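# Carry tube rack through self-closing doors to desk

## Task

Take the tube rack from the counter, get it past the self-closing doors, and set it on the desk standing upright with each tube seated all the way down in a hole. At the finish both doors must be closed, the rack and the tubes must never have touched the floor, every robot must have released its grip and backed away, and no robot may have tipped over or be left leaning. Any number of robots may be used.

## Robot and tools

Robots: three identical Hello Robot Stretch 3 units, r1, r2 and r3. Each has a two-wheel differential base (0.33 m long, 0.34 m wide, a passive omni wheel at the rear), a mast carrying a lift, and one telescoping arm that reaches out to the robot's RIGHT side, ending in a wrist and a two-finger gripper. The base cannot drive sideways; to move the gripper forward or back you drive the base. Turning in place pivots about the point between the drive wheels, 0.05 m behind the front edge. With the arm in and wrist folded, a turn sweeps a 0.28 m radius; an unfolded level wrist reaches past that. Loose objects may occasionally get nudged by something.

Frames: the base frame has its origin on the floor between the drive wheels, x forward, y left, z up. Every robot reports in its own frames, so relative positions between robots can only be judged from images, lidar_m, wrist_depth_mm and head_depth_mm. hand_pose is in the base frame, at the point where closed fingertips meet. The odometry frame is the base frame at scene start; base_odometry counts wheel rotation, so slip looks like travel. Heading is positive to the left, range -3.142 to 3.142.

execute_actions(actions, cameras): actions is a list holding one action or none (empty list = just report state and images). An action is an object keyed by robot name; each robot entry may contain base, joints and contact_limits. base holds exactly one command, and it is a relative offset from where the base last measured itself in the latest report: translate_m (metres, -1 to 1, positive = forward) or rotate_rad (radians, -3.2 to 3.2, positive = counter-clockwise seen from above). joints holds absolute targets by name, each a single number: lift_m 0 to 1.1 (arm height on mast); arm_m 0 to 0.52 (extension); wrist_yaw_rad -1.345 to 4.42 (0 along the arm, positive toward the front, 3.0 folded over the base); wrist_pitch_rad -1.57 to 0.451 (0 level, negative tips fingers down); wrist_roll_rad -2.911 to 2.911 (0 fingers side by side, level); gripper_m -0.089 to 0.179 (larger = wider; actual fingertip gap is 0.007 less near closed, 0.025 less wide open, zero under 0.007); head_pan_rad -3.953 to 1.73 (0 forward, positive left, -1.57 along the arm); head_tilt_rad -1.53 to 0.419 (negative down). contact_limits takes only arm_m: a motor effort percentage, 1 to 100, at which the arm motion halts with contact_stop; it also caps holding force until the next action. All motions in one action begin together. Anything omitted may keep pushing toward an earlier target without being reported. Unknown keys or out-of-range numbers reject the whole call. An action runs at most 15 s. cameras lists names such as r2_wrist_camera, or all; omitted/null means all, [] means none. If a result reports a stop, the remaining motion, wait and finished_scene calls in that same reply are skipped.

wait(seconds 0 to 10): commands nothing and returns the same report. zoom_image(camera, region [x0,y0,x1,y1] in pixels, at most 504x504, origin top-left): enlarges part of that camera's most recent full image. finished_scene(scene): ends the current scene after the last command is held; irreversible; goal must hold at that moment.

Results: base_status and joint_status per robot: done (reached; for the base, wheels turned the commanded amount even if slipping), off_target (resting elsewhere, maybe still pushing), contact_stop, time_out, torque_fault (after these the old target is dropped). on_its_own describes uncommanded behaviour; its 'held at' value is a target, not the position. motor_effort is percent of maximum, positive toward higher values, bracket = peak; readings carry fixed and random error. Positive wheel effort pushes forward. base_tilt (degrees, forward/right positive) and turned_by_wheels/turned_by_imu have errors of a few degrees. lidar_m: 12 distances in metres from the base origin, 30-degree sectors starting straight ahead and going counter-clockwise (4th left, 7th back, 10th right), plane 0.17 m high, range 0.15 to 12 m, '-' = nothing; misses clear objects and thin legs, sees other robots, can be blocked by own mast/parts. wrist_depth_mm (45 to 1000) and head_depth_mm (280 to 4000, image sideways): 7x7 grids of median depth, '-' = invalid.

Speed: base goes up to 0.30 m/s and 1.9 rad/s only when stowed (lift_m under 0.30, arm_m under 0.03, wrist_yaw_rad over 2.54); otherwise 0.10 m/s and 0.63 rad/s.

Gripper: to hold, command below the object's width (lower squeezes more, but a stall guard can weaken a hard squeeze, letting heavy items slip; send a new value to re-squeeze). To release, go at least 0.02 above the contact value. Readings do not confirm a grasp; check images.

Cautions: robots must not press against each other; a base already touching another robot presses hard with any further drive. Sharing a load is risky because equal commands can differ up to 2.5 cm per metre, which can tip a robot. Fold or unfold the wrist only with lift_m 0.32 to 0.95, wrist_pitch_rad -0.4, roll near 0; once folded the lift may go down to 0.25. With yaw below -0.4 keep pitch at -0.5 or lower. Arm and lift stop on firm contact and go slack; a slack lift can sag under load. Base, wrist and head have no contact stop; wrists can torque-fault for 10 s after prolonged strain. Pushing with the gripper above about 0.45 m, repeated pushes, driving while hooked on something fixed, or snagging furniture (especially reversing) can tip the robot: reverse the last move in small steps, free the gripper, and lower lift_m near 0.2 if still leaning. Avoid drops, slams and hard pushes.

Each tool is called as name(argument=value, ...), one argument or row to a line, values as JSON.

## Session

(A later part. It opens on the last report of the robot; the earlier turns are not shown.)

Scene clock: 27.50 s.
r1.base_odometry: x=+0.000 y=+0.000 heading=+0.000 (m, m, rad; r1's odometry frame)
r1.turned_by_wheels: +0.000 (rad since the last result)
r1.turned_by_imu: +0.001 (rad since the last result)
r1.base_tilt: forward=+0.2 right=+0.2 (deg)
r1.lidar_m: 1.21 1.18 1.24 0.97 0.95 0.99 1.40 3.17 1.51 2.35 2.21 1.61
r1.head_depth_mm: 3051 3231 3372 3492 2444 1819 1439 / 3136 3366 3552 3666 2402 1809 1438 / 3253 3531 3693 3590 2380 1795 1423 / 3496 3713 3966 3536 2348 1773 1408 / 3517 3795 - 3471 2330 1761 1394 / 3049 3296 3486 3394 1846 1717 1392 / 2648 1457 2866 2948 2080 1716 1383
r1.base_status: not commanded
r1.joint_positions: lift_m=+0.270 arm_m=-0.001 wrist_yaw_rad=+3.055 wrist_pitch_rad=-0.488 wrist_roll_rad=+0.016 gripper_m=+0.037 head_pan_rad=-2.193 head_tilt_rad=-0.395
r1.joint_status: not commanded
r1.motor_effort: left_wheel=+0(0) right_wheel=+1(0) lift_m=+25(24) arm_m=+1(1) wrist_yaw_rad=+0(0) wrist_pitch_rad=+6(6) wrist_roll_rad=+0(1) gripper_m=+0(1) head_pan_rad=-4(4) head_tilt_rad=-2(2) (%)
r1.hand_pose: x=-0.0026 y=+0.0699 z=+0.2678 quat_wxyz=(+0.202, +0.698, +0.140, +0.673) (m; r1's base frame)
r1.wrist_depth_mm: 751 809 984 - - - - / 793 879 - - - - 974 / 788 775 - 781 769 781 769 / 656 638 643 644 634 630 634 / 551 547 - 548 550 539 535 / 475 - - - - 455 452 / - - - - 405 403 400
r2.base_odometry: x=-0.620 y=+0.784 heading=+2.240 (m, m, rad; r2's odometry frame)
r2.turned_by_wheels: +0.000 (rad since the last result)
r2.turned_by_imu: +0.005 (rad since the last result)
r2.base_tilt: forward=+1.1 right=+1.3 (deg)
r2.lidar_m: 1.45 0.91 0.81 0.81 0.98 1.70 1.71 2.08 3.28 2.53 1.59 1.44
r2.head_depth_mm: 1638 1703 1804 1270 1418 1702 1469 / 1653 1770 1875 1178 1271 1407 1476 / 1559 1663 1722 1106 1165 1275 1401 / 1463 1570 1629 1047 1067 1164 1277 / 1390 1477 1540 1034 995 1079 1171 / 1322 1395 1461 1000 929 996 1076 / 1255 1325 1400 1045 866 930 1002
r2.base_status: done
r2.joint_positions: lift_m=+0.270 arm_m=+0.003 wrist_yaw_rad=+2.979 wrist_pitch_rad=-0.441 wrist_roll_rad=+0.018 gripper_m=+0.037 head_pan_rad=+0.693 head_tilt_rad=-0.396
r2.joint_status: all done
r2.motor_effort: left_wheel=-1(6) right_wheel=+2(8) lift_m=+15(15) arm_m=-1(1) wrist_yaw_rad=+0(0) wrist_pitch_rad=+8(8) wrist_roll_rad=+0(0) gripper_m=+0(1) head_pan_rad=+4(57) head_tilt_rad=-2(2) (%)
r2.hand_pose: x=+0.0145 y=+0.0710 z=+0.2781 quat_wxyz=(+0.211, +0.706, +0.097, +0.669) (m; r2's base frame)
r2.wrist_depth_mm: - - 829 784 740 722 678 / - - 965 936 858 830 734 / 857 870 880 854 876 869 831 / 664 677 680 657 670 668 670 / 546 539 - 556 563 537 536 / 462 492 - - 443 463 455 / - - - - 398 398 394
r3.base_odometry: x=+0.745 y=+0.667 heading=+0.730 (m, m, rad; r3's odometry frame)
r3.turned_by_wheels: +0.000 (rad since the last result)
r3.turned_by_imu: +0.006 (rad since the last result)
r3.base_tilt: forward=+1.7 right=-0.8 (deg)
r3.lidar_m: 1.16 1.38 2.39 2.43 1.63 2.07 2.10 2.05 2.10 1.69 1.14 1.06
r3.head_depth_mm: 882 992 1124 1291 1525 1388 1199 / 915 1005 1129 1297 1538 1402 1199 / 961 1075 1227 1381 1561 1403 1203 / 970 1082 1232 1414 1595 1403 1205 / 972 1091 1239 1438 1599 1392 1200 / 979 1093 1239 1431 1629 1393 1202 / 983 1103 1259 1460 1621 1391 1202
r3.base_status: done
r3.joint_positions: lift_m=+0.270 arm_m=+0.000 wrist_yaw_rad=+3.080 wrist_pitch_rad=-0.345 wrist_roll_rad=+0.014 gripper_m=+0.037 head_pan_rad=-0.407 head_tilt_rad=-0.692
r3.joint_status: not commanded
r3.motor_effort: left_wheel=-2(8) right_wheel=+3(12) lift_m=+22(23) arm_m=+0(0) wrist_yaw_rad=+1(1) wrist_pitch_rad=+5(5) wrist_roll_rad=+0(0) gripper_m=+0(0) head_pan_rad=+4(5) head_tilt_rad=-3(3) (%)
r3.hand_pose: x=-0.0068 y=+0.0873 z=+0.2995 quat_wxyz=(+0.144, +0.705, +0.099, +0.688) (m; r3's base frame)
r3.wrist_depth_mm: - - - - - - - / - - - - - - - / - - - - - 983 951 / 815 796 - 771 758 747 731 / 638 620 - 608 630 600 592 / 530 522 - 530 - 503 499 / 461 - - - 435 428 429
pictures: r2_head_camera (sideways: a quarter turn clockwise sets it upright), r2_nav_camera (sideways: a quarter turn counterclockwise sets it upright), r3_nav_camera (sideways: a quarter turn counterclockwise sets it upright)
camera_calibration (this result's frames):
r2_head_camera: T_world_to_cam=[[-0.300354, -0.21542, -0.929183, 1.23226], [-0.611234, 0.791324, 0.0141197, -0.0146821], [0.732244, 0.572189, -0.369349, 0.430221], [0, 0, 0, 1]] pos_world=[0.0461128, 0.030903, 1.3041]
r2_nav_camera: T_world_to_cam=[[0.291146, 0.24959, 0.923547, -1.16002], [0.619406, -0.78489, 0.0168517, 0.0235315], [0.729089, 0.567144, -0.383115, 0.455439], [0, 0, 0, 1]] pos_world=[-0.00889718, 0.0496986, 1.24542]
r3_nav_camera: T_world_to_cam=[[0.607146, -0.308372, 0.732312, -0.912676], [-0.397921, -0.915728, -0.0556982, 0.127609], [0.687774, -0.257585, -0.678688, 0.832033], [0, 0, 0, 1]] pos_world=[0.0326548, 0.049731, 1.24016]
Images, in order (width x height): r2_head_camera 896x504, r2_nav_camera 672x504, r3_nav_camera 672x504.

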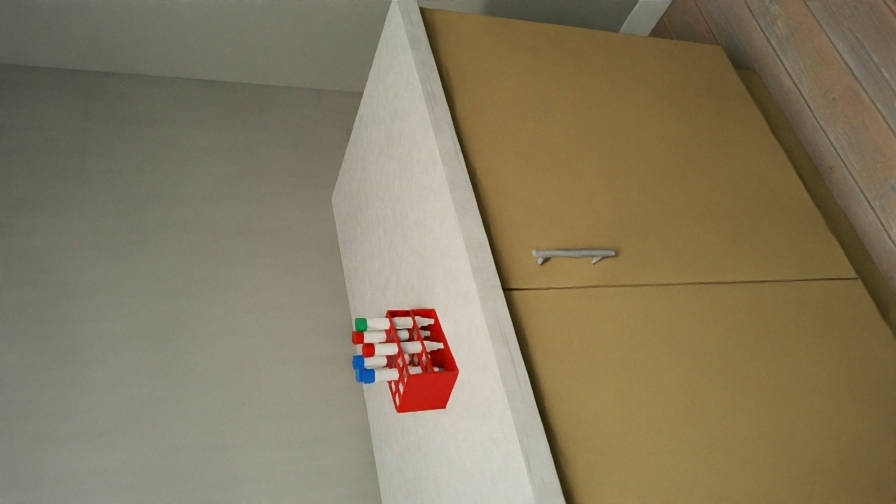

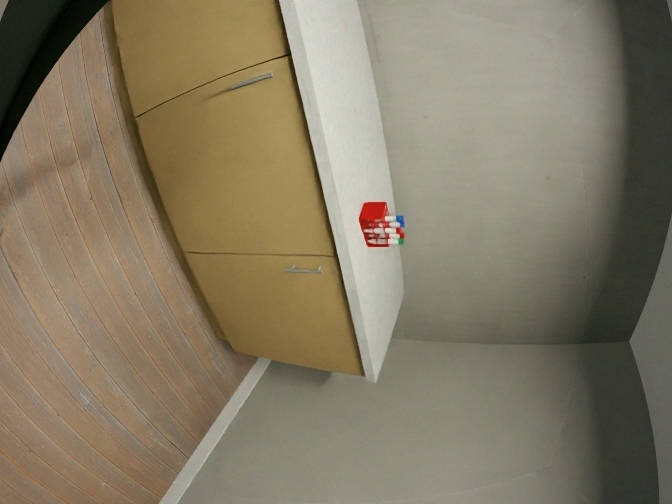

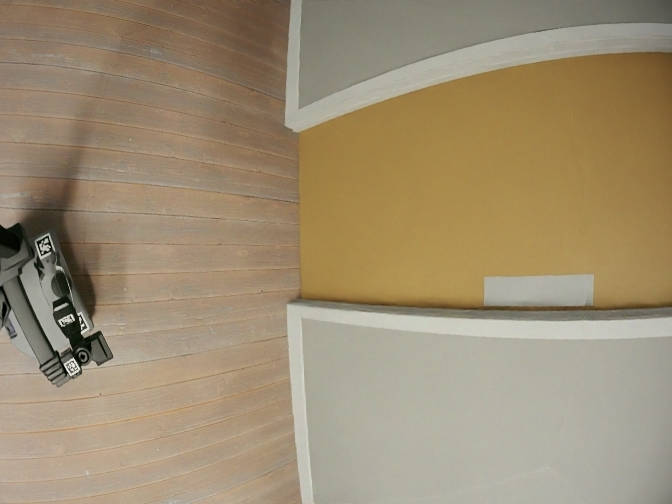

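execute_actions(
  actions=[
    {"r2":{"base":{"translate_m":0.6}},"r3":{"base":{"translate_m":0.6}},"r1":{"base":{"rotate_rad":-1.755},"joints":{"head_pan_rad":0.5,"head_tilt_rad":-0.7}}},
  ],
  cameras=[],
)

execute_actions(
  actions=[
    {"r2":{"base":{"rotate_rad":2.78},"joints":{"head_pan_rad":-1.57}},"r3":{"base":{"rotate_rad":-0.4},"joints":{"head_pan_rad":0,"head_tilt_rad":-0.9}},"r1":{"base":{"translate_m":0.7}}},
  ],
  cameras=["r3_nav_camera"],
)

execute_actions(
  actions=[
    {"r2":{"joints":{"lift_m":0.9,"wrist_pitch_rad":-0.4}},"r3":{"base":{"translate_m":0.42}},"r1":{"base":{"translate_m":0.5}}},
  ],
  cameras=[],
)

execute_actions(
  actions=[
    {"r2":{"joints":{"wrist_yaw_rad":0,"gripper_m":0.179}},"r3":{"base":{"translate_m":0.15}}},
  ],
  cameras=["r2_wrist_camera","r2_head_camera","r3_nav_camera","r1_nav_camera"],
)

Scene clock: 47.93 s.
r1.base_odometry: x=+0.000 y=+0.000 heading=-1.755 (m, m, rad; r1's odometry frame)
r1.turned_by_wheels: -1.755 (rad since the last result)
r1.turned_by_imu: -1.732 (rad since the last result)
r1.base_tilt: forward=+0.1 right=+0.1 (deg)
r1.lidar_m: 1.79 2.21 1.93 1.28 1.18 1.19 1.02 0.94 0.95 1.19 2.49 3.51
r1.head_depth_mm: 2064 2306 1910 1993 1703 1421 1206 / 2041 2309 2560 2038 1693 1404 1196 / 2015 2258 2507 2078 1665 1388 1190 / 1901 2135 2429 2051 1657 1389 1184 / 1866 2130 2400 2045 1644 1369 1171 / 1848 2073 2351 2027 1631 1370 1169 / 1817 2035 2296 2005 1610 1349 1163
r1.base_status: done
r1.joint_positions: lift_m=+0.270 arm_m=-0.001 wrist_yaw_rad=+3.055 wrist_pitch_rad=-0.488 wrist_roll_rad=+0.016 gripper_m=+0.037 head_pan_rad=+0.493 head_tilt_rad=-0.692
r1.joint_status: all done
r1.motor_effort: left_wheel=+2(11) right_wheel=-1(4) lift_m=+25(25) arm_m=+1(1) wrist_yaw_rad=+0(1) wrist_pitch_rad=+6(6) wrist_roll_rad=-1(1) gripper_m=+0(1) head_pan_rad=+4(52) head_tilt_rad=-4(28) (%)
r1.hand_pose: x=-0.0026 y=+0.0699 z=+0.2678 quat_wxyz=(+0.202, +0.698, +0.140, +0.673) (m; r1's base frame)
r1.wrist_depth_mm: 926 - - - - - - / 955 - - - - - 988 / 820 802 - 787 779 757 767 / 648 636 644 638 642 632 630 / 540 540 - 545 548 533 521 / 473 - - - - 461 458 / - - - - 402 399 403
r2.base_odometry: x=-0.992 y=+1.255 heading=+2.240 (m, m, rad; r2's odometry frame)
r2.turned_by_wheels: +0.000 (rad since the last result)
r2.turned_by_imu: +0.003 (rad since the last result)
r2.base_tilt: forward=+1.1 right=+1.3 (deg)
r2.lidar_m: 0.88 0.69 0.62 0.62 0.75 1.41 2.28 2.77 3.49 1.52 0.96 0.87
r2.head_depth_mm: 982 1023 1075 1129 1193 1254 1327 / 1095 1146 1204 1277 1353 1433 1432 / 1226 1292 1374 1459 1467 1576 1441 / 1249 1330 1427 1489 808 874 955 / 1186 1256 1341 1039 757 806 875 / 1127 1185 1265 1042 723 749 807 / 1071 1129 1198 1044 725 699 749
r2.base_status: done
r2.joint_positions: lift_m=+0.270 arm_m=+0.003 wrist_yaw_rad=+2.979 wrist_pitch_rad=-0.441 wrist_roll_rad=+0.018 gripper_m=+0.037 head_pan_rad=+0.693 head_tilt_rad=-0.396
r2.joint_status: not commanded
r2.motor_effort: left_wheel=-1(6) right_wheel=+2(9) lift_m=+15(15) arm_m=-1(1) wrist_yaw_rad=+0(0) wrist_pitch_rad=+8(8) wrist_roll_rad=+0(0) gripper_m=+0(0) head_pan_rad=+4(4) head_tilt_rad=-1(2) (%)
r2.hand_pose: x=+0.0145 y=+0.0710 z=+0.2781 quat_wxyz=(+0.211, +0.706, +0.097, +0.669) (m; r2's base frame)
r2.wrist_depth_mm: 715 - 636 603 581 553 528 / 840 - 707 657 630 602 576 / 862 873 832 777 773 718 702 / 682 674 669 662 668 673 668 / 544 549 - 554 562 541 539 / 456 499 - - 444 460 457 / - - - - 398 396 396
r3.base_odometry: x=+1.192 y=+1.067 heading=+0.730 (m, m, rad; r3's odometry frame)
r3.turned_by_wheels: +0.000 (rad since the last result)
r3.turned_by_imu: +0.004 (rad since the last result)
r3.base_tilt: forward=+1.7 right=-0.8 (deg)
r3.lidar_m: 0.61 0.74 1.48 2.18 2.77 2.61 2.65 2.51 2.13 0.83 0.64 0.60
r3.head_depth_mm: 478 534 607 696 824 1002 1162 / 479 538 607 700 826 1010 1175 / 483 540 612 707 836 1023 1177 / 485 543 616 708 843 1032 1181 / 487 547 621 716 846 1036 1200 / 490 549 623 722 856 1050 1206 / 491 552 627 728 865 1056 1205
r3.base_status: done
r3.joint_positions: lift_m=+0.270 arm_m=+0.000 wrist_yaw_rad=+3.080 wrist_pitch_rad=-0.345 wrist_roll_rad=+0.014 gripper_m=+0.037 head_pan_rad=-0.407 head_tilt_rad=-0.692
r3.joint_status: not commanded
r3.motor_effort: left_wheel=-1(8) right_wheel=+2(12) lift_m=+22(23) arm_m=+0(0) wrist_yaw_rad=+0(0) wrist_pitch_rad=+5(5) wrist_roll_rad=+0(0) gripper_m=+0(0) head_pan_rad=+4(4) head_tilt_rad=-3(3) (%)
r3.hand_pose: x=-0.0068 y=+0.0873 z=+0.2995 quat_wxyz=(+0.144, +0.705, +0.099, +0.688) (m; r3's base frame)
r3.wrist_depth_mm: - - - - - - - / - - - - - - - / - - - - - 991 955 / 814 791 - 770 757 752 744 / 632 625 - 610 625 594 600 / 526 524 - 529 - 502 499 / 458 - - - 433 429 431
pictures: none
No camera images: the call's "cameras" was empty. Leave "cameras" out to get every camera's image.

Scene clock: 51.90 s.
r1.base_odometry: x=-0.128 y=-0.688 heading=-1.755 (m, m, rad; r1's odometry frame)
r1.turned_by_wheels: +0.000 (rad since the last result)
r1.turned_by_imu: +0.000 (rad since the last result)
r1.base_tilt: forward=+0.2 right=+0.2 (deg)
r1.lidar_m: 1.13 1.13 1.68 1.73 1.60 1.62 1.62 1.50 1.51 1.90 2.72 2.73
r1.head_depth_mm: 1552 1727 1944 1985 1648 1408 1211 / 1464 1664 1935 1312 1489 1401 1198 / 1518 1709 1924 1934 1535 1391 1193 / 1476 1675 1930 2045 1653 1388 1184 / 1466 1651 1861 2003 1642 1378 1169 / 1372 1533 1747 1925 1626 1360 1170 / 1360 1514 1724 1890 1612 1352 1155
r1.base_status: done
r1.joint_positions: lift_m=+0.270 arm_m=-0.001 wrist_yaw_rad=+3.055 wrist_pitch_rad=-0.488 wrist_roll_rad=+0.016 gripper_m=+0.037 head_pan_rad=+0.493 head_tilt_rad=-0.692
r1.joint_status: not commanded
r1.motor_effort: left_wheel=+2(11) right_wheel=+0(3) lift_m=+25(25) arm_m=+1(1) wrist_yaw_rad=-1(1) wrist_pitch_rad=+6(6) wrist_roll_rad=-1(0) gripper_m=-1(0) head_pan_rad=+4(4) head_tilt_rad=-4(3) (%)
r1.hand_pose: x=-0.0026 y=+0.0699 z=+0.2677 quat_wxyz=(+0.202, +0.698, +0.140, +0.673) (m; r1's base frame)
r1.wrist_depth_mm: - - - - - - - / - - - - - 997 - / 794 788 - 784 784 783 780 / 639 641 627 637 633 631 635 / 534 543 - 551 551 531 530 / 479 - - - - 459 456 / - - - - 404 401 402
r2.base_odometry: x=-0.992 y=+1.255 heading=-1.263 (m, m, rad; r2's odometry frame)
r2.turned_by_wheels: +2.780 (rad since the last result)
r2.turned_by_imu: +2.800 (rad since the last result)
r2.base_tilt: forward=+1.1 right=+1.3 (deg)
r2.lidar_m: 2.27 2.35 3.21 3.47 1.24 0.90 0.87 0.90 0.65 0.62 0.64 0.86
r2.head_depth_mm: 1064 1134 1218 1021 717 743 815 / 1060 1135 1209 1027 718 737 808 / 1062 1132 1209 1029 719 732 805 / 1059 1128 1206 1038 720 727 799 / 1057 1121 1200 1037 722 717 792 / 1054 1121 1198 800 725 718 786 / 1051 1118 1191 1045 725 714 781
r2.base_status: done
r2.joint_positions: lift_m=+0.270 arm_m=+0.003 wrist_yaw_rad=+2.979 wrist_pitch_rad=-0.441 wrist_roll_rad=+0.018 gripper_m=+0.037 head_pan_rad=-1.563 head_tilt_rad=-0.396
r2.joint_status: all done
r2.motor_effort: left_wheel=-1(7) right_wheel=+2(10) lift_m=+16(16) arm_m=-2(2) wrist_yaw_rad=+0(0) wrist_pitch_rad=+8(8) wrist_roll_rad=+0(0) gripper_m=+0(0) head_pan_rad=-5(58) head_tilt_rad=-1(2) (%)
r2.hand_pose: x=+0.0145 y=+0.0709 z=+0.2781 quat_wxyz=(+0.211, +0.706, +0.097, +0.669) (m; r2's base frame)
r2.wrist_depth_mm: - - - - - - - / - - - - - - - / 872 863 880 864 869 860 846 / 668 677 671 667 661 670 665 / 549 548 - 546 561 545 539 / 464 492 - - 446 453 454 / - - - - 396 397 396
r3.base_odometry: x=+1.192 y=+1.067 heading=+0.330 (m, m, rad; r3's odometry frame)
r3.turned_by_wheels: -0.400 (rad since the last result)
r3.turned_by_imu: -0.393 (rad since the last result)
r3.base_tilt: forward=+1.7 right=-0.8 (deg)
r3.lidar_m: 0.60 0.63 0.74 2.14 2.24 1.22 2.61 2.73 2.52 1.86 0.72 0.62
r3.head_depth_mm: 506 584 693 848 1091 1240 1125 / 508 586 696 852 1109 1255 1127 / 511 592 703 863 1113 1264 1135 / 515 594 707 866 1123 1269 1126 / 515 598 710 876 1145 1267 1132 / 519 602 716 881 1151 1277 1130 / 520 602 718 894 1164 1271 1128
r3.base_status: done
r3.joint_positions: lift_m=+0.270 arm_m=+0.000 wrist_yaw_rad=+3.080 wrist_pitch_rad=-0.345 wrist_roll_rad=+0.014 gripper_m=+0.037 head_pan_rad=-0.007 head_tilt_rad=-0.889
r3.joint_status: all done
r3.motor_effort: left_wheel=+1(10) right_wheel=-1(7) lift_m=+23(23) arm_m=+0(0) wrist_yaw_rad=+0(0) wrist_pitch_rad=+5(5) wrist_roll_rad=+0(0) gripper_m=+0(0) head_pan_rad=+5(38) head_tilt_rad=-5(21) (%)
r3.hand_pose: x=-0.0068 y=+0.0873 z=+0.2995 quat_wxyz=(+0.144, +0.705, +0.099, +0.688) (m; r3's base frame)
r3.wrist_depth_mm: - - - - - 900 626 / - - - - - 896 614 / - - - - - 862 640 / 811 790 - 768 763 741 669 / 633 627 - 608 634 595 593 / 531 518 - 528 - 503 498 / 458 - - - 432 434 428
pictures: r3_nav_camera (sideways: a quarter turn counterclockwise sets it upright)
camera_calibration (this result's frames):
r3_nav_camera: T_world_to_cam=[[0.809408, -0.0486544, 0.585228, -0.722254], [-0.0209444, -0.99832, -0.0540303, 0.123124], [0.586874, 0.0314753, -0.809066, 1.0022], [0, 0, 0, 1]] pos_world=[-0.000986224, 0.0562316, 1.24018]
Images, in order (width x height): r3_nav_camera 672x504.

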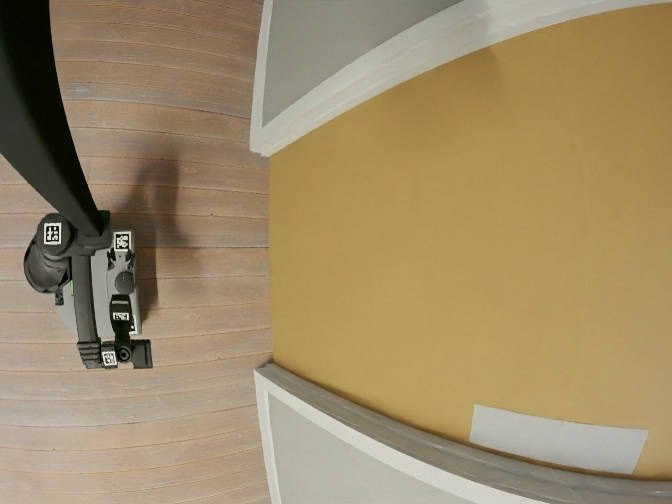

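Scene clock: 58.47 s.
r1.base_odometry: x=-0.220 y=-1.180 heading=-1.755 (m, m, rad; r1's odometry frame)
r1.turned_by_wheels: +0.000 (rad since the last result)
r1.turned_by_imu: +0.001 (rad since the last result)
r1.base_tilt: forward=+0.2 right=+0.1 (deg)
r1.lidar_m: 1.41 1.07 1.28 1.59 1.90 1.93 2.05 1.89 1.91 2.39 2.48 2.08
r1.head_depth_mm: 1163 1285 1449 1689 1700 1419 1209 / 1177 1320 1502 1693 1688 1407 1199 / 1155 1297 1484 1648 1553 1390 1198 / 1140 1277 1449 1411 1454 1378 1183 / 1082 1210 1372 1548 1547 1377 1179 / 1104 1233 1410 1618 1619 1358 1165 / 1087 1223 1375 1544 1604 1345 1155
r1.base_status: done
r1.joint_positions: lift_m=+0.270 arm_m=-0.001 wrist_yaw_rad=+3.055 wrist_pitch_rad=-0.488 wrist_roll_rad=+0.016 gripper_m=+0.037 head_pan_rad=+0.493 head_tilt_rad=-0.692
r1.joint_status: not commanded
r1.motor_effort: left_wheel=+1(12) right_wheel=-1(4) lift_m=+25(25) arm_m=+1(0) wrist_yaw_rad=-1(0) wrist_pitch_rad=+6(6) wrist_roll_rad=-1(1) gripper_m=+0(0) head_pan_rad=+4(4) head_tilt_rad=-4(4) (%)
r1.hand_pose: x=-0.0026 y=+0.0699 z=+0.2677 quat_wxyz=(+0.202, +0.698, +0.140, +0.673) (m; r1's base frame)
r1.wrist_depth_mm: - - - - - - - / - - - - - 992 - / 805 788 - 794 794 790 795 / 627 637 640 628 637 634 633 / 535 550 - 556 557 533 526 / 477 - - - - 462 457 / - - - - 399 402 404
r2.base_odometry: x=-0.992 y=+1.255 heading=-1.263 (m, m, rad; r2's odometry frame)
r2.turned_by_wheels: +0.000 (rad since the last result)
r2.turned_by_imu: +0.000 (rad since the last result)
r2.base_tilt: forward=+1.1 right=+1.3 (deg)
r2.lidar_m: 2.27 2.35 3.18 3.48 1.24 0.91 0.87 0.90 0.65 0.62 0.64 0.86
r2.head_depth_mm: 1064 1133 1215 1023 716 742 813 / 1067 1130 1208 1026 718 739 809 / 1059 1129 1202 1034 719 733 801 / 1060 1126 1200 1037 720 729 798 / 1057 1121 1198 1036 724 717 791 / 1056 1124 1198 800 724 719 787 / 1055 1120 1193 1040 725 714 780
r2.base_status: not commanded
r2.joint_positions: lift_m=+0.900 arm_m=+0.003 wrist_yaw_rad=+2.979 wrist_pitch_rad=-0.419 wrist_roll_rad=+0.018 gripper_m=+0.037 head_pan_rad=-1.563 head_tilt_rad=-0.396
r2.joint_status: all done
r2.motor_effort: left_wheel=-1(0) right_wheel=+2(2) lift_m=+33(35) arm_m=-2(2) wrist_yaw_rad=+0(0) wrist_pitch_rad=+10(10) wrist_roll_rad=+0(0) gripper_m=-1(0) head_pan_rad=-5(5) head_tilt_rad=-2(2) (%)
r2.hand_pose: x=+0.0150 y=+0.0737 z=+0.9120 quat_wxyz=(+0.204, +0.707, +0.089, +0.671) (m; r2's base frame)
r2.wrist_depth_mm: - - - - - - - / - - - - - - - / - - - - - - - / - - - - - - - / - - - - - - - / - - - - - - - / - - - - - - -
r3.base_odometry: x=+1.590 y=+1.203 heading=+0.330 (m, m, rad; r3's odometry frame)
r3.turned_by_wheels: +0.000 (rad since the last result)
r3.turned_by_imu: +0.003 (rad since the last result)
r3.base_tilt: forward=+1.7 right=-0.7 (deg)
r3.lidar_m: 0.18 0.19 0.26 0.53 2.23 1.17 1.14 3.17 2.19 0.41 0.25 0.19
r3.head_depth_mm: - - - - 292 369 628 / - - - - 296 374 643 / - - - - 294 380 660 / - - - - 296 386 679 / - - - - 299 392 697 / - - - - 303 399 721 / - - - - 306 405 741
r3.base_status: done
r3.joint_positions: lift_m=+0.270 arm_m=+0.000 wrist_yaw_rad=+3.080 wrist_pitch_rad=-0.345 wrist_roll_rad=+0.014 gripper_m=+0.037 head_pan_rad=-0.007 head_tilt_rad=-0.890
r3.joint_status: not commanded
r3.motor_effort: left_wheel=+2(11) right_wheel=-1(6) lift_m=+22(23) arm_m=-1(0) wrist_yaw_rad=+0(0) wrist_pitch_rad=+5(5) wrist_roll_rad=+0(0) gripper_m=+0(0) head_pan_rad=+4(5) head_tilt_rad=-4(4) (%)
r3.hand_pose: x=-0.0068 y=+0.0873 z=+0.2995 quat_wxyz=(+0.144, +0.705, +0.099, +0.688) (m; r3's base frame)
r3.wrist_depth_mm: - - - - 507 335 228 / - - - - 555 338 231 / - - - 942 586 343 231 / 796 793 - 763 637 347 233 / 636 620 - 615 533 351 236 / 529 522 - 529 - 354 239 / 457 - - - 438 333 241
pictures: none
No camera images: the call's "cameras" was empty. Leave "cameras" out to get every camera's image.

Scene clock: 60.97 s.
r1.base_odometry: x=-0.220 y=-1.180 heading=-1.755 (m, m, rad; r1's odometry frame)
r1.turned_by_wheels: +0.000 (rad since the last result)
r1.turned_by_imu: +0.001 (rad since the last result)
r1.base_tilt: forward=+0.2 right=+0.1 (deg)
r1.lidar_m: 1.41 1.21 1.28 1.60 1.90 1.93 2.05 1.89 1.91 2.40 2.48 2.07
r1.head_depth_mm: 1160 1277 1436 1702 1691 1417 1206 / 1168 1315 1491 1708 1696 1410 1198 / 1149 1302 1484 1716 1623 1394 1194 / 1135 1274 1465 1604 1546 1378 1187 / 1077 1204 1369 1557 1580 1379 1178 / 1103 1235 1397 1617 1629 1360 1164 / 1082 1216 1367 1536 1609 1341 1158
r1.base_status: not commanded
r1.joint_positions: lift_m=+0.270 arm_m=-0.001 wrist_yaw_rad=+3.055 wrist_pitch_rad=-0.488 wrist_roll_rad=+0.016 gripper_m=+0.037 head_pan_rad=+0.493 head_tilt_rad=-0.692
r1.joint_status: not commanded
r1.motor_effort: left_wheel=+1(1) right_wheel=-1(0) lift_m=+25(25) arm_m=+1(0) wrist_yaw_rad=+0(0) wrist_pitch_rad=+6(6) wrist_roll_rad=-1(1) gripper_m=+0(0) head_pan_rad=+4(4) head_tilt_rad=-4(3) (%)
r1.hand_pose: x=-0.0026 y=+0.0699 z=+0.2677 quat_wxyz=(+0.202, +0.698, +0.140, +0.673) (m; r1's base frame)
r1.wrist_depth_mm: - - - - - - - / - - - - - - - / 764 789 - 783 776 791 781 / 633 634 642 635 642 647 624 / 528 549 - 553 543 530 532 / 484 - - - - 462 458 / - - - - 400 406 400
r2.base_odometry: x=-0.992 y=+1.255 heading=-1.263 (m, m, rad; r2's odometry frame)
r2.turned_by_wheels: +0.000 (rad since the last result)
r2.turned_by_imu: +0.000 (rad since the last result)
r2.base_tilt: forward=+1.1 right=+1.3 (deg)
r2.lidar_m: 2.27 2.35 3.20 3.48 1.25 0.91 0.87 0.90 0.65 0.62 0.64 0.86
r2.head_depth_mm: 1070 1133 1209 1023 719 744 805 / 1060 1130 1208 1028 717 738 798 / 1063 1125 1209 1027 719 732 783 / 1059 1123 1204 1029 720 728 783 / 1054 1121 1203 1034 722 716 788 / 1054 1120 1198 799 724 718 774 / 1049 1115 1195 1044 724 715 781
r2.base_status: not commanded
r2.joint_positions: lift_m=+0.900 arm_m=+0.003 wrist_yaw_rad=+0.002 wrist_pitch_rad=-0.419 wrist_roll_rad=+0.018 gripper_m=+0.179 head_pan_rad=-1.563 head_tilt_rad=-0.396
r2.joint_status: all done
r2.motor_effort: left_wheel=-1(1) right_wheel=+2(2) lift_m=+33(33) arm_m=-1(2) wrist_yaw_rad=-2(3) wrist_pitch_rad=+10(10) wrist_roll_rad=+0(0) gripper_m=+0(96) head_pan_rad=-4(6) head_tilt_rad=-1(1) (%)
r2.hand_pose: x=-0.0210 y=-0.3719 z=+0.9120 quat_wxyz=(+0.686, +0.147, -0.697, -0.148) (m; r2's base frame)
r2.wrist_depth_mm: 772 744 473 732 725 719 861 / 409 403 402 396 395 395 392 / 407 405 405 408 411 405 404 / 447 452 454 458 449 454 453 / 511 503 511 516 508 518 525 / 572 613 583 587 594 591 872 / 703 702 686 685 698 696 973
r3.base_odometry: x=+1.732 y=+1.251 heading=+0.330 (m, m, rad; r3's odometry frame)
r3.turned_by_wheels: +0.000 (rad since the last result)
r3.turned_by_imu: -0.055 (rad since the last result)
r3.base_tilt: forward=+1.6 right=-0.8 (deg)
r3.lidar_m: - - 0.15 0.20 2.19 1.29 1.26 3.24 2.73 0.24 0.15 -
r3.head_depth_mm: - - - - - - - / - - - - - - - / - - - - - - - / - - - - - - - / - - - - - - - / - - - - - - - / - - - - - - -
r3.base_status: done
r3.joint_positions: lift_m=+0.270 arm_m=+0.000 wrist_yaw_rad=+3.080 wrist_pitch_rad=-0.346 wrist_roll_rad=+0.015 gripper_m=+0.037 head_pan_rad=+0.011 head_tilt_rad=-0.898
r3.joint_status: not commanded
r3.motor_effort: left_wheel=+7(68) right_wheel=+8(46) lift_m=+26(27) arm_m=+0(0) wrist_yaw_rad=+1(9) wrist_pitch_rad=+6(6) wrist_roll_rad=+0(0) gripper_m=+0(0) head_pan_rad=-7(10) head_tilt_rad=-1(5) (%)
r3.hand_pose: x=-0.0069 y=+0.0872 z=+0.2992 quat_wxyz=(+0.144, +0.705, +0.099, +0.687) (m; r3's base frame)
r3.wrist_depth_mm: - - - 496 198 115 81 / - - - 537 205 117 82 / - - - 584 212 120 83 / 803 788 - 643 217 122 85 / 632 621 - 565 183 124 86 / 528 520 - 518 - 126 87 / 455 - - - 216 120 88
pictures: r1_nav_camera (sideways: a quarter turn counterclockwise sets it upright), r2_head_camera (sideways: a quarter turn clockwise sets it upright), r2_wrist_camera, r3_nav_camera (sideways: a quarter turn counterclockwise sets it upright)
camera_calibration (this result's frames):
r1_nav_camera: T_world_to_cam=[[0.567501, 0.349162, 0.745673, -0.933677], [0.521264, -0.853391, 0.002889, 0.047939], [0.637359, 0.387053, -0.666306, 0.82142], [0, 0, 0, 1]] pos_world=[-0.0186663, 0.0489824, 1.2434]
r2_head_camera: T_world_to_cam=[[0.0232663, 0.368945, -0.92916, 1.23025], [0.999523, -0.0274777, 0.0141175, -0.0245048], [-0.0203226, -0.929045, -0.369408, 0.434888], [0, 0, 0, 1]] pos_world=[0.00470782, -0.050538, 1.3041]
r2_wrist_camera: T_world_to_cam=[[-0.999443, -0.023544, -0.0236715, -0.00367566], [0.00592662, 0.57264, -0.819786, 0.987002], [0.0328563, -0.819469, -0.572181, 0.378766], [0, 0, 0, 1]] pos_world=[-0.021968, -0.254896, 1.02577]
r3_nav_camera: T_world_to_cam=[[0.8152, -0.0340702, 0.578176, -0.713101], [-0.00349871, -0.99854, -0.0539079, 0.122857], [0.579168, 0.0419229, -0.814129, 1.00883], [0, 0, 0, 1]] pos_world=[-0.00252944, 0.0560896, 1.24024]
Images, in order (width x height): r1_nav_camera 672x504, r2_head_camera 896x504, r2_wrist_camera 644x364, r3_nav_camera 672x504.

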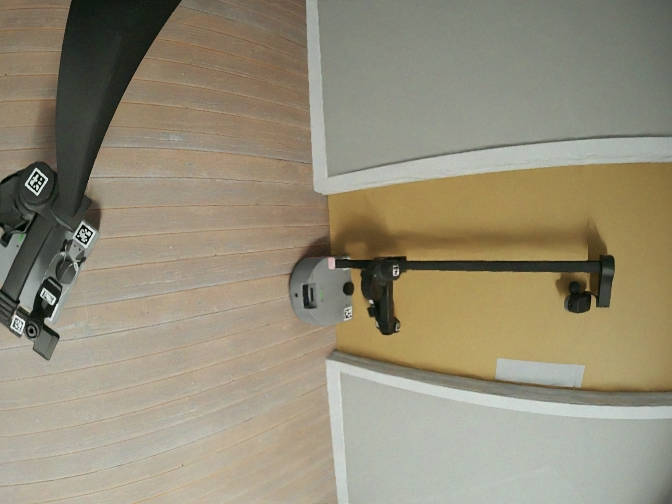

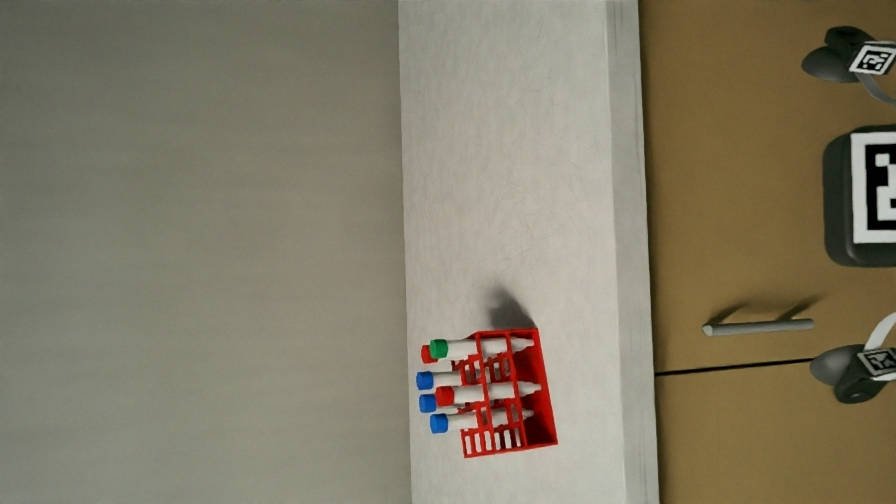

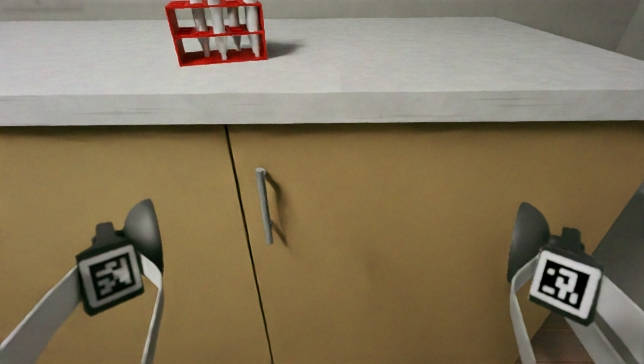

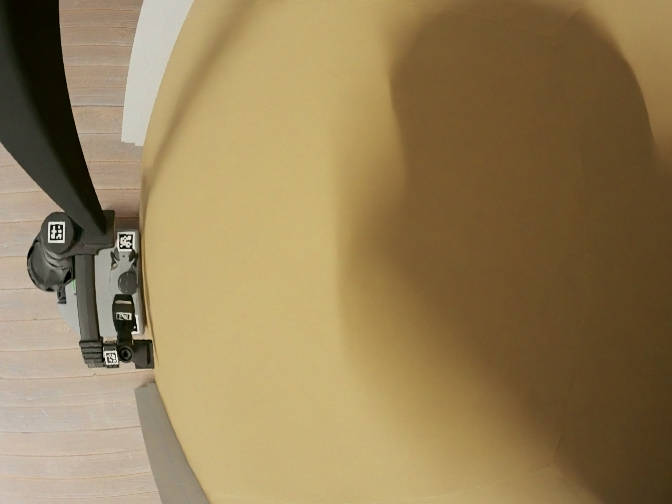

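execute_actions(
  actions=[
    {"r2":{"base":{"rotate_rad":0.31},"joints":{"wrist_pitch_rad":0,"lift_m":0.85}},"r3":{"base":{"rotate_rad":0.15},"joints":{"head_pan_rad":-1.57,"lift_m":0.31}},"r1":{"base":{"translate_m":0.25}}},
  ],
  cameras=[],
)

execute_actions(
  actions=[
    {"r2":{"base":{"translate_m":-0.077},"joints":{"arm_m":0.25}},"r3":{"base":{"translate_m":0.2}},"r1":{"base":{"rotate_rad":0.65},"joints":{"head_pan_rad":0}}},
  ],
  cameras=["r2_wrist_camera","r2_head_camera","r3_nav_camera","r1_nav_camera"],
)

Scene clock: 79.23 s.
r1.base_odometry: x=-0.265 y=-1.426 heading=-1.755 (m, m, rad; r1's odometry frame)
r1.turned_by_wheels: +0.000 (rad since the last result)
r1.turned_by_imu: +0.001 (rad since the last result)
r1.base_tilt: forward=+0.1 right=+0.2 (deg)
r1.lidar_m: 1.16 0.98 1.14 1.35 2.05 2.09 2.26 2.09 2.11 2.64 2.39 1.75
r1.head_depth_mm: 948 1045 1205 1428 1620 1410 1206 / 987 1099 1228 1402 1598 1397 1203 / 975 1096 1253 1464 1632 1399 1192 / 959 1085 1231 1363 1524 1357 1174 / 944 1063 1212 1320 1401 1335 1179 / 905 1009 1147 1139 1513 1355 1168 / 917 1028 1170 1340 1521 1353 1165
r1.base_status: done
r1.joint_positions: lift_m=+0.270 arm_m=-0.001 wrist_yaw_rad=+3.055 wrist_pitch_rad=-0.488 wrist_roll_rad=+0.016 gripper_m=+0.037 head_pan_rad=+0.493 head_tilt_rad=-0.692
r1.joint_status: not commanded
r1.motor_effort: left_wheel=+1(11) right_wheel=-1(2) lift_m=+25(25) arm_m=+0(1) wrist_yaw_rad=-1(0) wrist_pitch_rad=+6(6) wrist_roll_rad=-1(1) gripper_m=+0(0) head_pan_rad=+4(4) head_tilt_rad=-3(3) (%)
r1.hand_pose: x=-0.0026 y=+0.0699 z=+0.2677 quat_wxyz=(+0.202, +0.698, +0.140, +0.673) (m; r1's base frame)
r1.wrist_depth_mm: - - - - - - 960 / - - - - - - 967 / 784 814 - 791 789 782 733 / 642 633 643 642 639 615 635 / 534 555 - 560 544 528 527 / 477 - - - - 459 459 / - - - - 398 398 403
r2.base_odometry: x=-0.992 y=+1.255 heading=-0.954 (m, m, rad; r2's odometry frame)
r2.turned_by_wheels: +0.310 (rad since the last result)
r2.turned_by_imu: +0.313 (rad since the last result)
r2.base_tilt: forward=+1.1 right=+1.3 (deg)
r2.lidar_m: 2.27 2.69 3.50 1.64 0.98 0.87 0.87 0.71 0.62 0.62 0.72 1.29
r2.head_depth_mm: 1024 1083 1155 1026 716 685 752 / 1050 1116 1192 970 717 707 774 / 1076 1143 1222 814 721 734 795 / 1104 1175 1257 1033 721 759 829 / 1131 1210 1296 1037 747 785 866 / 1164 1246 1334 1043 762 807 911 / 1195 1286 1371 1045 788 845 933
r2.base_status: done
r2.joint_positions: lift_m=+0.850 arm_m=+0.003 wrist_yaw_rad=+0.001 wrist_pitch_rad=-0.022 wrist_roll_rad=+0.018 gripper_m=+0.179 head_pan_rad=-1.563 head_tilt_rad=-0.396
r2.joint_status: all done
r2.motor_effort: left_wheel=-1(4) right_wheel=+2(4) lift_m=+15(28) arm_m=-2(2) wrist_yaw_rad=-2(2) wrist_pitch_rad=+12(13) wrist_roll_rad=+0(0) gripper_m=+0(0) head_pan_rad=-5(5) head_tilt_rad=-2(1) (%)
r2.hand_pose: x=-0.0211 y=-0.4033 z=+0.9595 quat_wxyz=(+0.701, +0.009, -0.713, -0.008) (m; r2's base frame)
r2.wrist_depth_mm: - - - 975 887 808 760 / - - - - 928 859 785 / - - - - 544 864 806 / 577 519 526 499 489 523 530 / 589 509 466 415 371 345 318 / 649 540 494 437 397 371 326 / 642 582 512 456 409 381 349
r3.base_odometry: x=+1.732 y=+1.251 heading=+0.480 (m, m, rad; r3's odometry frame)
r3.turned_by_wheels: +0.150 (rad since the last result)
r3.turned_by_imu: -0.005 (rad since the last result)
r3.base_tilt: forward=+1.8 right=-0.8 (deg)
r3.lidar_m: - - 0.15 0.28 2.19 2.94 1.02 3.19 2.74 0.36 0.15 -
r3.head_depth_mm: 2339 2250 1898 1630 1408 1246 1115 / 2392 2337 1910 1620 1416 1257 1151 / 360 2183 1822 1596 1416 1255 1155 / 339 395 471 588 778 1084 1106 / 330 376 434 512 535 559 585 / 305 307 313 327 322 329 339 / - - - - - - -
r3.base_status: done
r3.joint_positions: lift_m=+0.310 arm_m=+0.000 wrist_yaw_rad=+3.078 wrist_pitch_rad=-0.346 wrist_roll_rad=+0.015 gripper_m=+0.037 head_pan_rad=-1.512 head_tilt_rad=-0.920
r3.joint_status: head_pan_rad off_target (ended at -1.512, target -1.570); the others done
r3.motor_effort: left_wheel=+9(15) right_wheel=+8(51) lift_m=+28(34) arm_m=+0(0) wrist_yaw_rad=+2(6) wrist_pitch_rad=+6(6) wrist_roll_rad=+0(0) gripper_m=+0(0) head_pan_rad=-36(100) head_tilt_rad=+10(29) (%)
r3.hand_pose: x=-0.0064 y=+0.0871 z=+0.3390 quat_wxyz=(+0.145, +0.705, +0.099, +0.687) (m; r3's base frame)
r3.wrist_depth_mm: - - - 508 258 152 108 / - - - 545 265 155 109 / - - - 593 277 158 111 / 872 859 - 664 285 161 112 / 696 692 - 650 241 164 114 / 575 568 574 574 - 167 115 / 492 505 - - 302 160 117
pictures: none
No camera images: the call's "cameras" was empty. Leave "cameras" out to get every camera's image.

Scene clock: 82.30 s.
r1.base_odometry: x=-0.265 y=-1.426 heading=-1.105 (m, m, rad; r1's odometry frame)
r1.turned_by_wheels: +0.650 (rad since the last result)
r1.turned_by_imu: +0.644 (rad since the last result)
r1.base_tilt: forward=+0.2 right=+0.1 (deg)
r1.lidar_m: 1.00 1.14 1.51 2.05 2.12 2.17 2.09 2.16 2.40 2.29 1.52 1.16
r1.head_depth_mm: 943 1061 1214 1337 1543 1425 1204 / 947 1064 1202 1402 1582 1398 1197 / 942 1061 1199 1310 1537 1366 1197 / 933 1064 1208 1309 1417 1341 1182 / 918 1029 1170 1178 1501 1347 1176 / 950 1063 1215 1419 1583 1357 1173 / 946 1064 1215 1367 1525 1360 1162
r1.base_status: done
r1.joint_positions: lift_m=+0.270 arm_m=-0.001 wrist_yaw_rad=+3.055 wrist_pitch_rad=-0.488 wrist_roll_rad=+0.016 gripper_m=+0.037 head_pan_rad=+0.007 head_tilt_rad=-0.692
r1.joint_status: all done
r1.motor_effort: left_wheel=-1(9) right_wheel=+2(5) lift_m=+25(25) arm_m=+0(0) wrist_yaw_rad=-1(0) wrist_pitch_rad=+6(6) wrist_roll_rad=-1(1) gripper_m=-1(0) head_pan_rad=-4(38) head_tilt_rad=-4(4) (%)
r1.hand_pose: x=-0.0026 y=+0.0699 z=+0.2677 quat_wxyz=(+0.202, +0.698, +0.140, +0.673) (m; r1's base frame)
r1.wrist_depth_mm: - - - - - - - / - - - - - - - / 795 796 - 788 786 768 769 / 645 643 641 639 632 634 648 / 543 542 - 546 548 534 536 / 474 - - - - 456 453 / - - - - 407 403 402
r2.base_odometry: x=-1.037 y=+1.318 heading=-0.954 (m, m, rad; r2's odometry frame)
r2.turned_by_wheels: +0.000 (rad since the last result)
r2.turned_by_imu: -0.001 (rad since the last result)
r2.base_tilt: forward=+1.0 right=+1.3 (deg)
r2.lidar_m: 2.35 2.79 3.52 1.50 0.90 0.80 0.80 0.69 0.60 0.60 0.70 1.25
r2.head_depth_mm: 1001 1065 1133 1024 749 - 738 / 1033 1093 1165 1026 784 - 754 / 1057 1117 1200 974 787 - 780 / 1085 1150 1232 826 783 747 803 / 1109 1183 1272 1036 722 756 831 / 1143 1217 1307 1041 746 784 865 / 1171 1255 1355 1045 760 813 901
r2.base_status: done
r2.joint_positions: lift_m=+0.850 arm_m=+0.250 wrist_yaw_rad=+0.001 wrist_pitch_rad=-0.021 wrist_roll_rad=+0.018 gripper_m=+0.179 head_pan_rad=-1.563 head_tilt_rad=-0.396
r2.joint_status: all done
r2.motor_effort: left_wheel=+0(5) right_wheel=+2(1) lift_m=+15(15) arm_m=+3(2) wrist_yaw_rad=-1(2) wrist_pitch_rad=+11(12) wrist_roll_rad=+0(0) gripper_m=-1(0) head_pan_rad=-4(4) head_tilt_rad=-2(2) (%)
r2.hand_pose: x=-0.0213 y=-0.6504 z=+0.9598 quat_wxyz=(+0.701, +0.008, -0.713, -0.008) (m; r2's base frame)
r2.wrist_depth_mm: - 880 796 725 669 608 572 / - 942 840 746 678 628 580 / - 963 860 307 691 644 599 / 524 522 446 280 399 523 528 / 294 322 287 287 288 296 296 / 217 193 204 204 206 206 219 / 173 165 157 157 158 158 154
r3.base_odometry: x=+1.909 y=+1.344 heading=+0.481 (m, m, rad; r3's odometry frame)
r3.turned_by_wheels: +0.001 (rad since the last result)
r3.turned_by_imu: -0.154 (rad since the last result)
r3.base_tilt: forward=+1.6 right=-0.8 (deg)
r3.lidar_m: - - 0.15 0.19 2.15 2.58 1.02 3.11 2.82 0.39 0.15 -
r3.head_depth_mm: 2509 2404 1957 1651 1431 1254 1123 / 2413 2335 1956 1644 1420 1254 1142 / 2451 2411 1955 1654 1446 1264 1166 / 2413 2448 1958 1613 1412 1218 1171 / 333 386 452 554 700 892 819 / 324 369 430 497 477 438 404 / 310 341 330 328 320 307 298
r3.base_status: translate_m off_target (by the wheels' count: +0.1998 of +0.2000)
r3.joint_positions: lift_m=+0.310 arm_m=+0.000 wrist_yaw_rad=+3.079 wrist_pitch_rad=-0.346 wrist_roll_rad=+0.015 gripper_m=+0.037 head_pan_rad=-1.505 head_tilt_rad=-0.902
r3.joint_status: not commanded
r3.on_its_own: left_wheel is at rest, and its effort (+32) is outside its rest range (-18 to +18)
r3.motor_effort: left_wheel=+32(58) right_wheel=+11(35) lift_m=+28(28) arm_m=+0(0) wrist_yaw_rad=+1(3) wrist_pitch_rad=+6(6) wrist_roll_rad=+0(0) gripper_m=+0(0) head_pan_rad=-41(50) head_tilt_rad=+1(9) (%)
r3.hand_pose: x=-0.0067 y=+0.0872 z=+0.3390 quat_wxyz=(+0.145, +0.705, +0.099, +0.687) (m; r3's base frame)
r3.wrist_depth_mm: - - 503 379 197 133 100 / - - 535 418 207 137 103 / - - 592 459 217 141 105 / 878 867 - 512 227 146 108 / 705 683 - 488 207 152 110 / 574 575 569 531 - 155 113 / 491 504 - - 257 151 116
pictures: r1_nav_camera (sideways: a quarter turn counterclockwise sets it upright), r2_head_camera (sideways: a quarter turn clockwise sets it upright), r2_wrist_camera, r3_nav_camera (sideways: a quarter turn counterclockwise sets it upright)
camera_calibration (this result's frames):
r1_nav_camera: T_world_to_cam=[[0.664916, 0.0438232, 0.745631, -0.934217], [0.0625427, -0.998038, 0.00288551, 0.0507418], [0.744295, 0.0447152, -0.666353, 0.820829], [0, 0, 0, 1]] pos_world=[0.00706339, 0.054879, 1.2434]
r2_head_camera: T_world_to_cam=[[0.0233004, 0.368943, -0.92916, 1.23025], [0.99952, -0.0275702, 0.0141175, -0.0245048], [-0.0204086, -0.929043, -0.369408, 0.434889], [0, 0, 0, 1]] pos_world=[0.00470315, -0.0505379, 1.3041]
r2_wrist_camera: T_world_to_cam=[[-0.999466, -0.029727, -0.01353, -0.0231252], [0.0069779, 0.210342, -0.977603, 1.10144], [0.0319071, -0.977176, -0.210022, -0.272239], [0, 0, 0, 1]] pos_world=[-0.0221121, -0.498391, 1.01928]
r3_nav_camera: T_world_to_cam=[[0.0113231, -0.818469, 0.574439, -0.703329], [-0.997216, -0.0515845, -0.0538417, 0.128833], [0.0737, -0.57223, -0.816775, 1.01535], [0, 0, 0, 1]] pos_world=[0.0616067, 0.0120055, 1.24027]
Images, in order (width x height): r1_nav_camera 672x504, r2_head_camera 896x504, r2_wrist_camera 644x364, r3_nav_camera 672x504.

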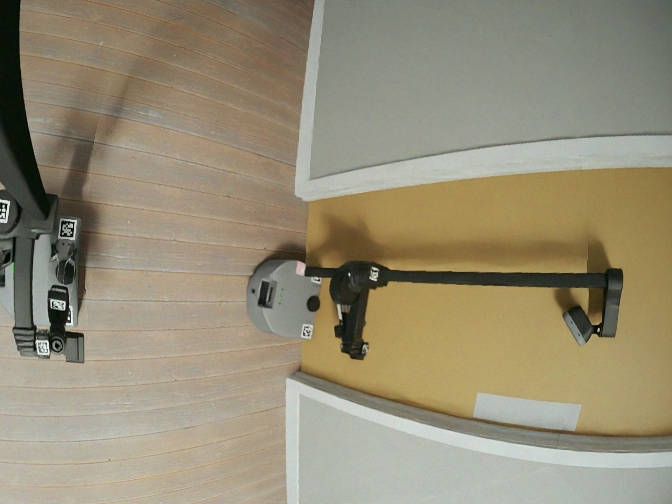

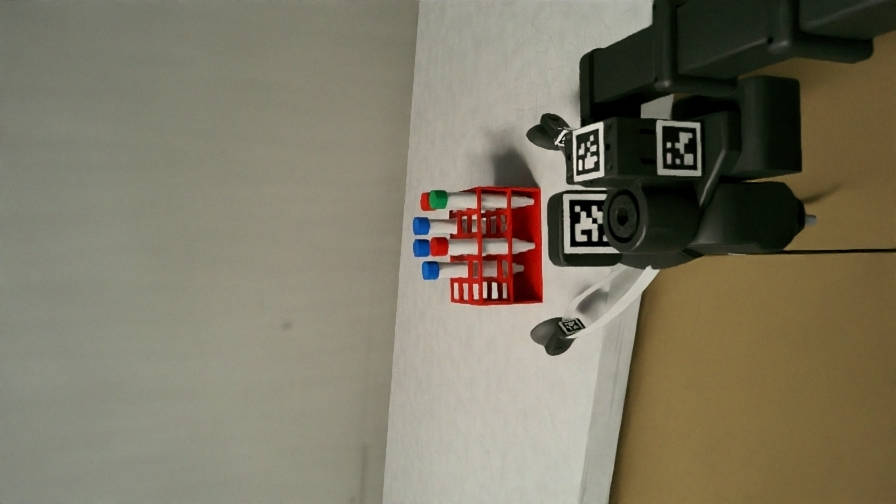

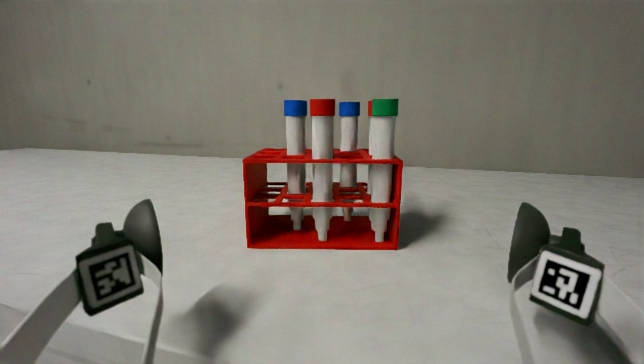

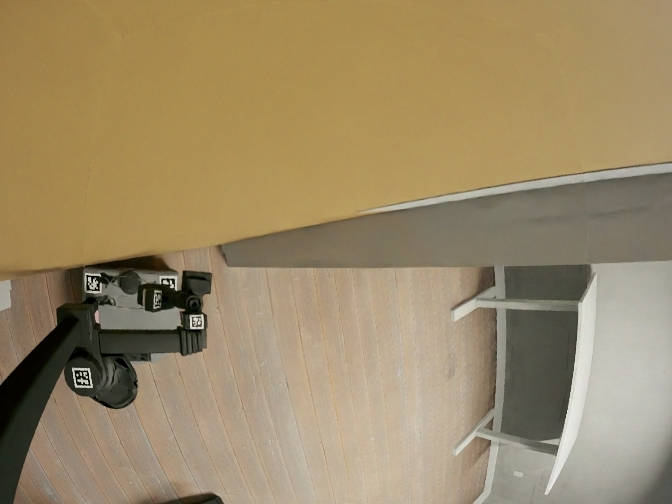

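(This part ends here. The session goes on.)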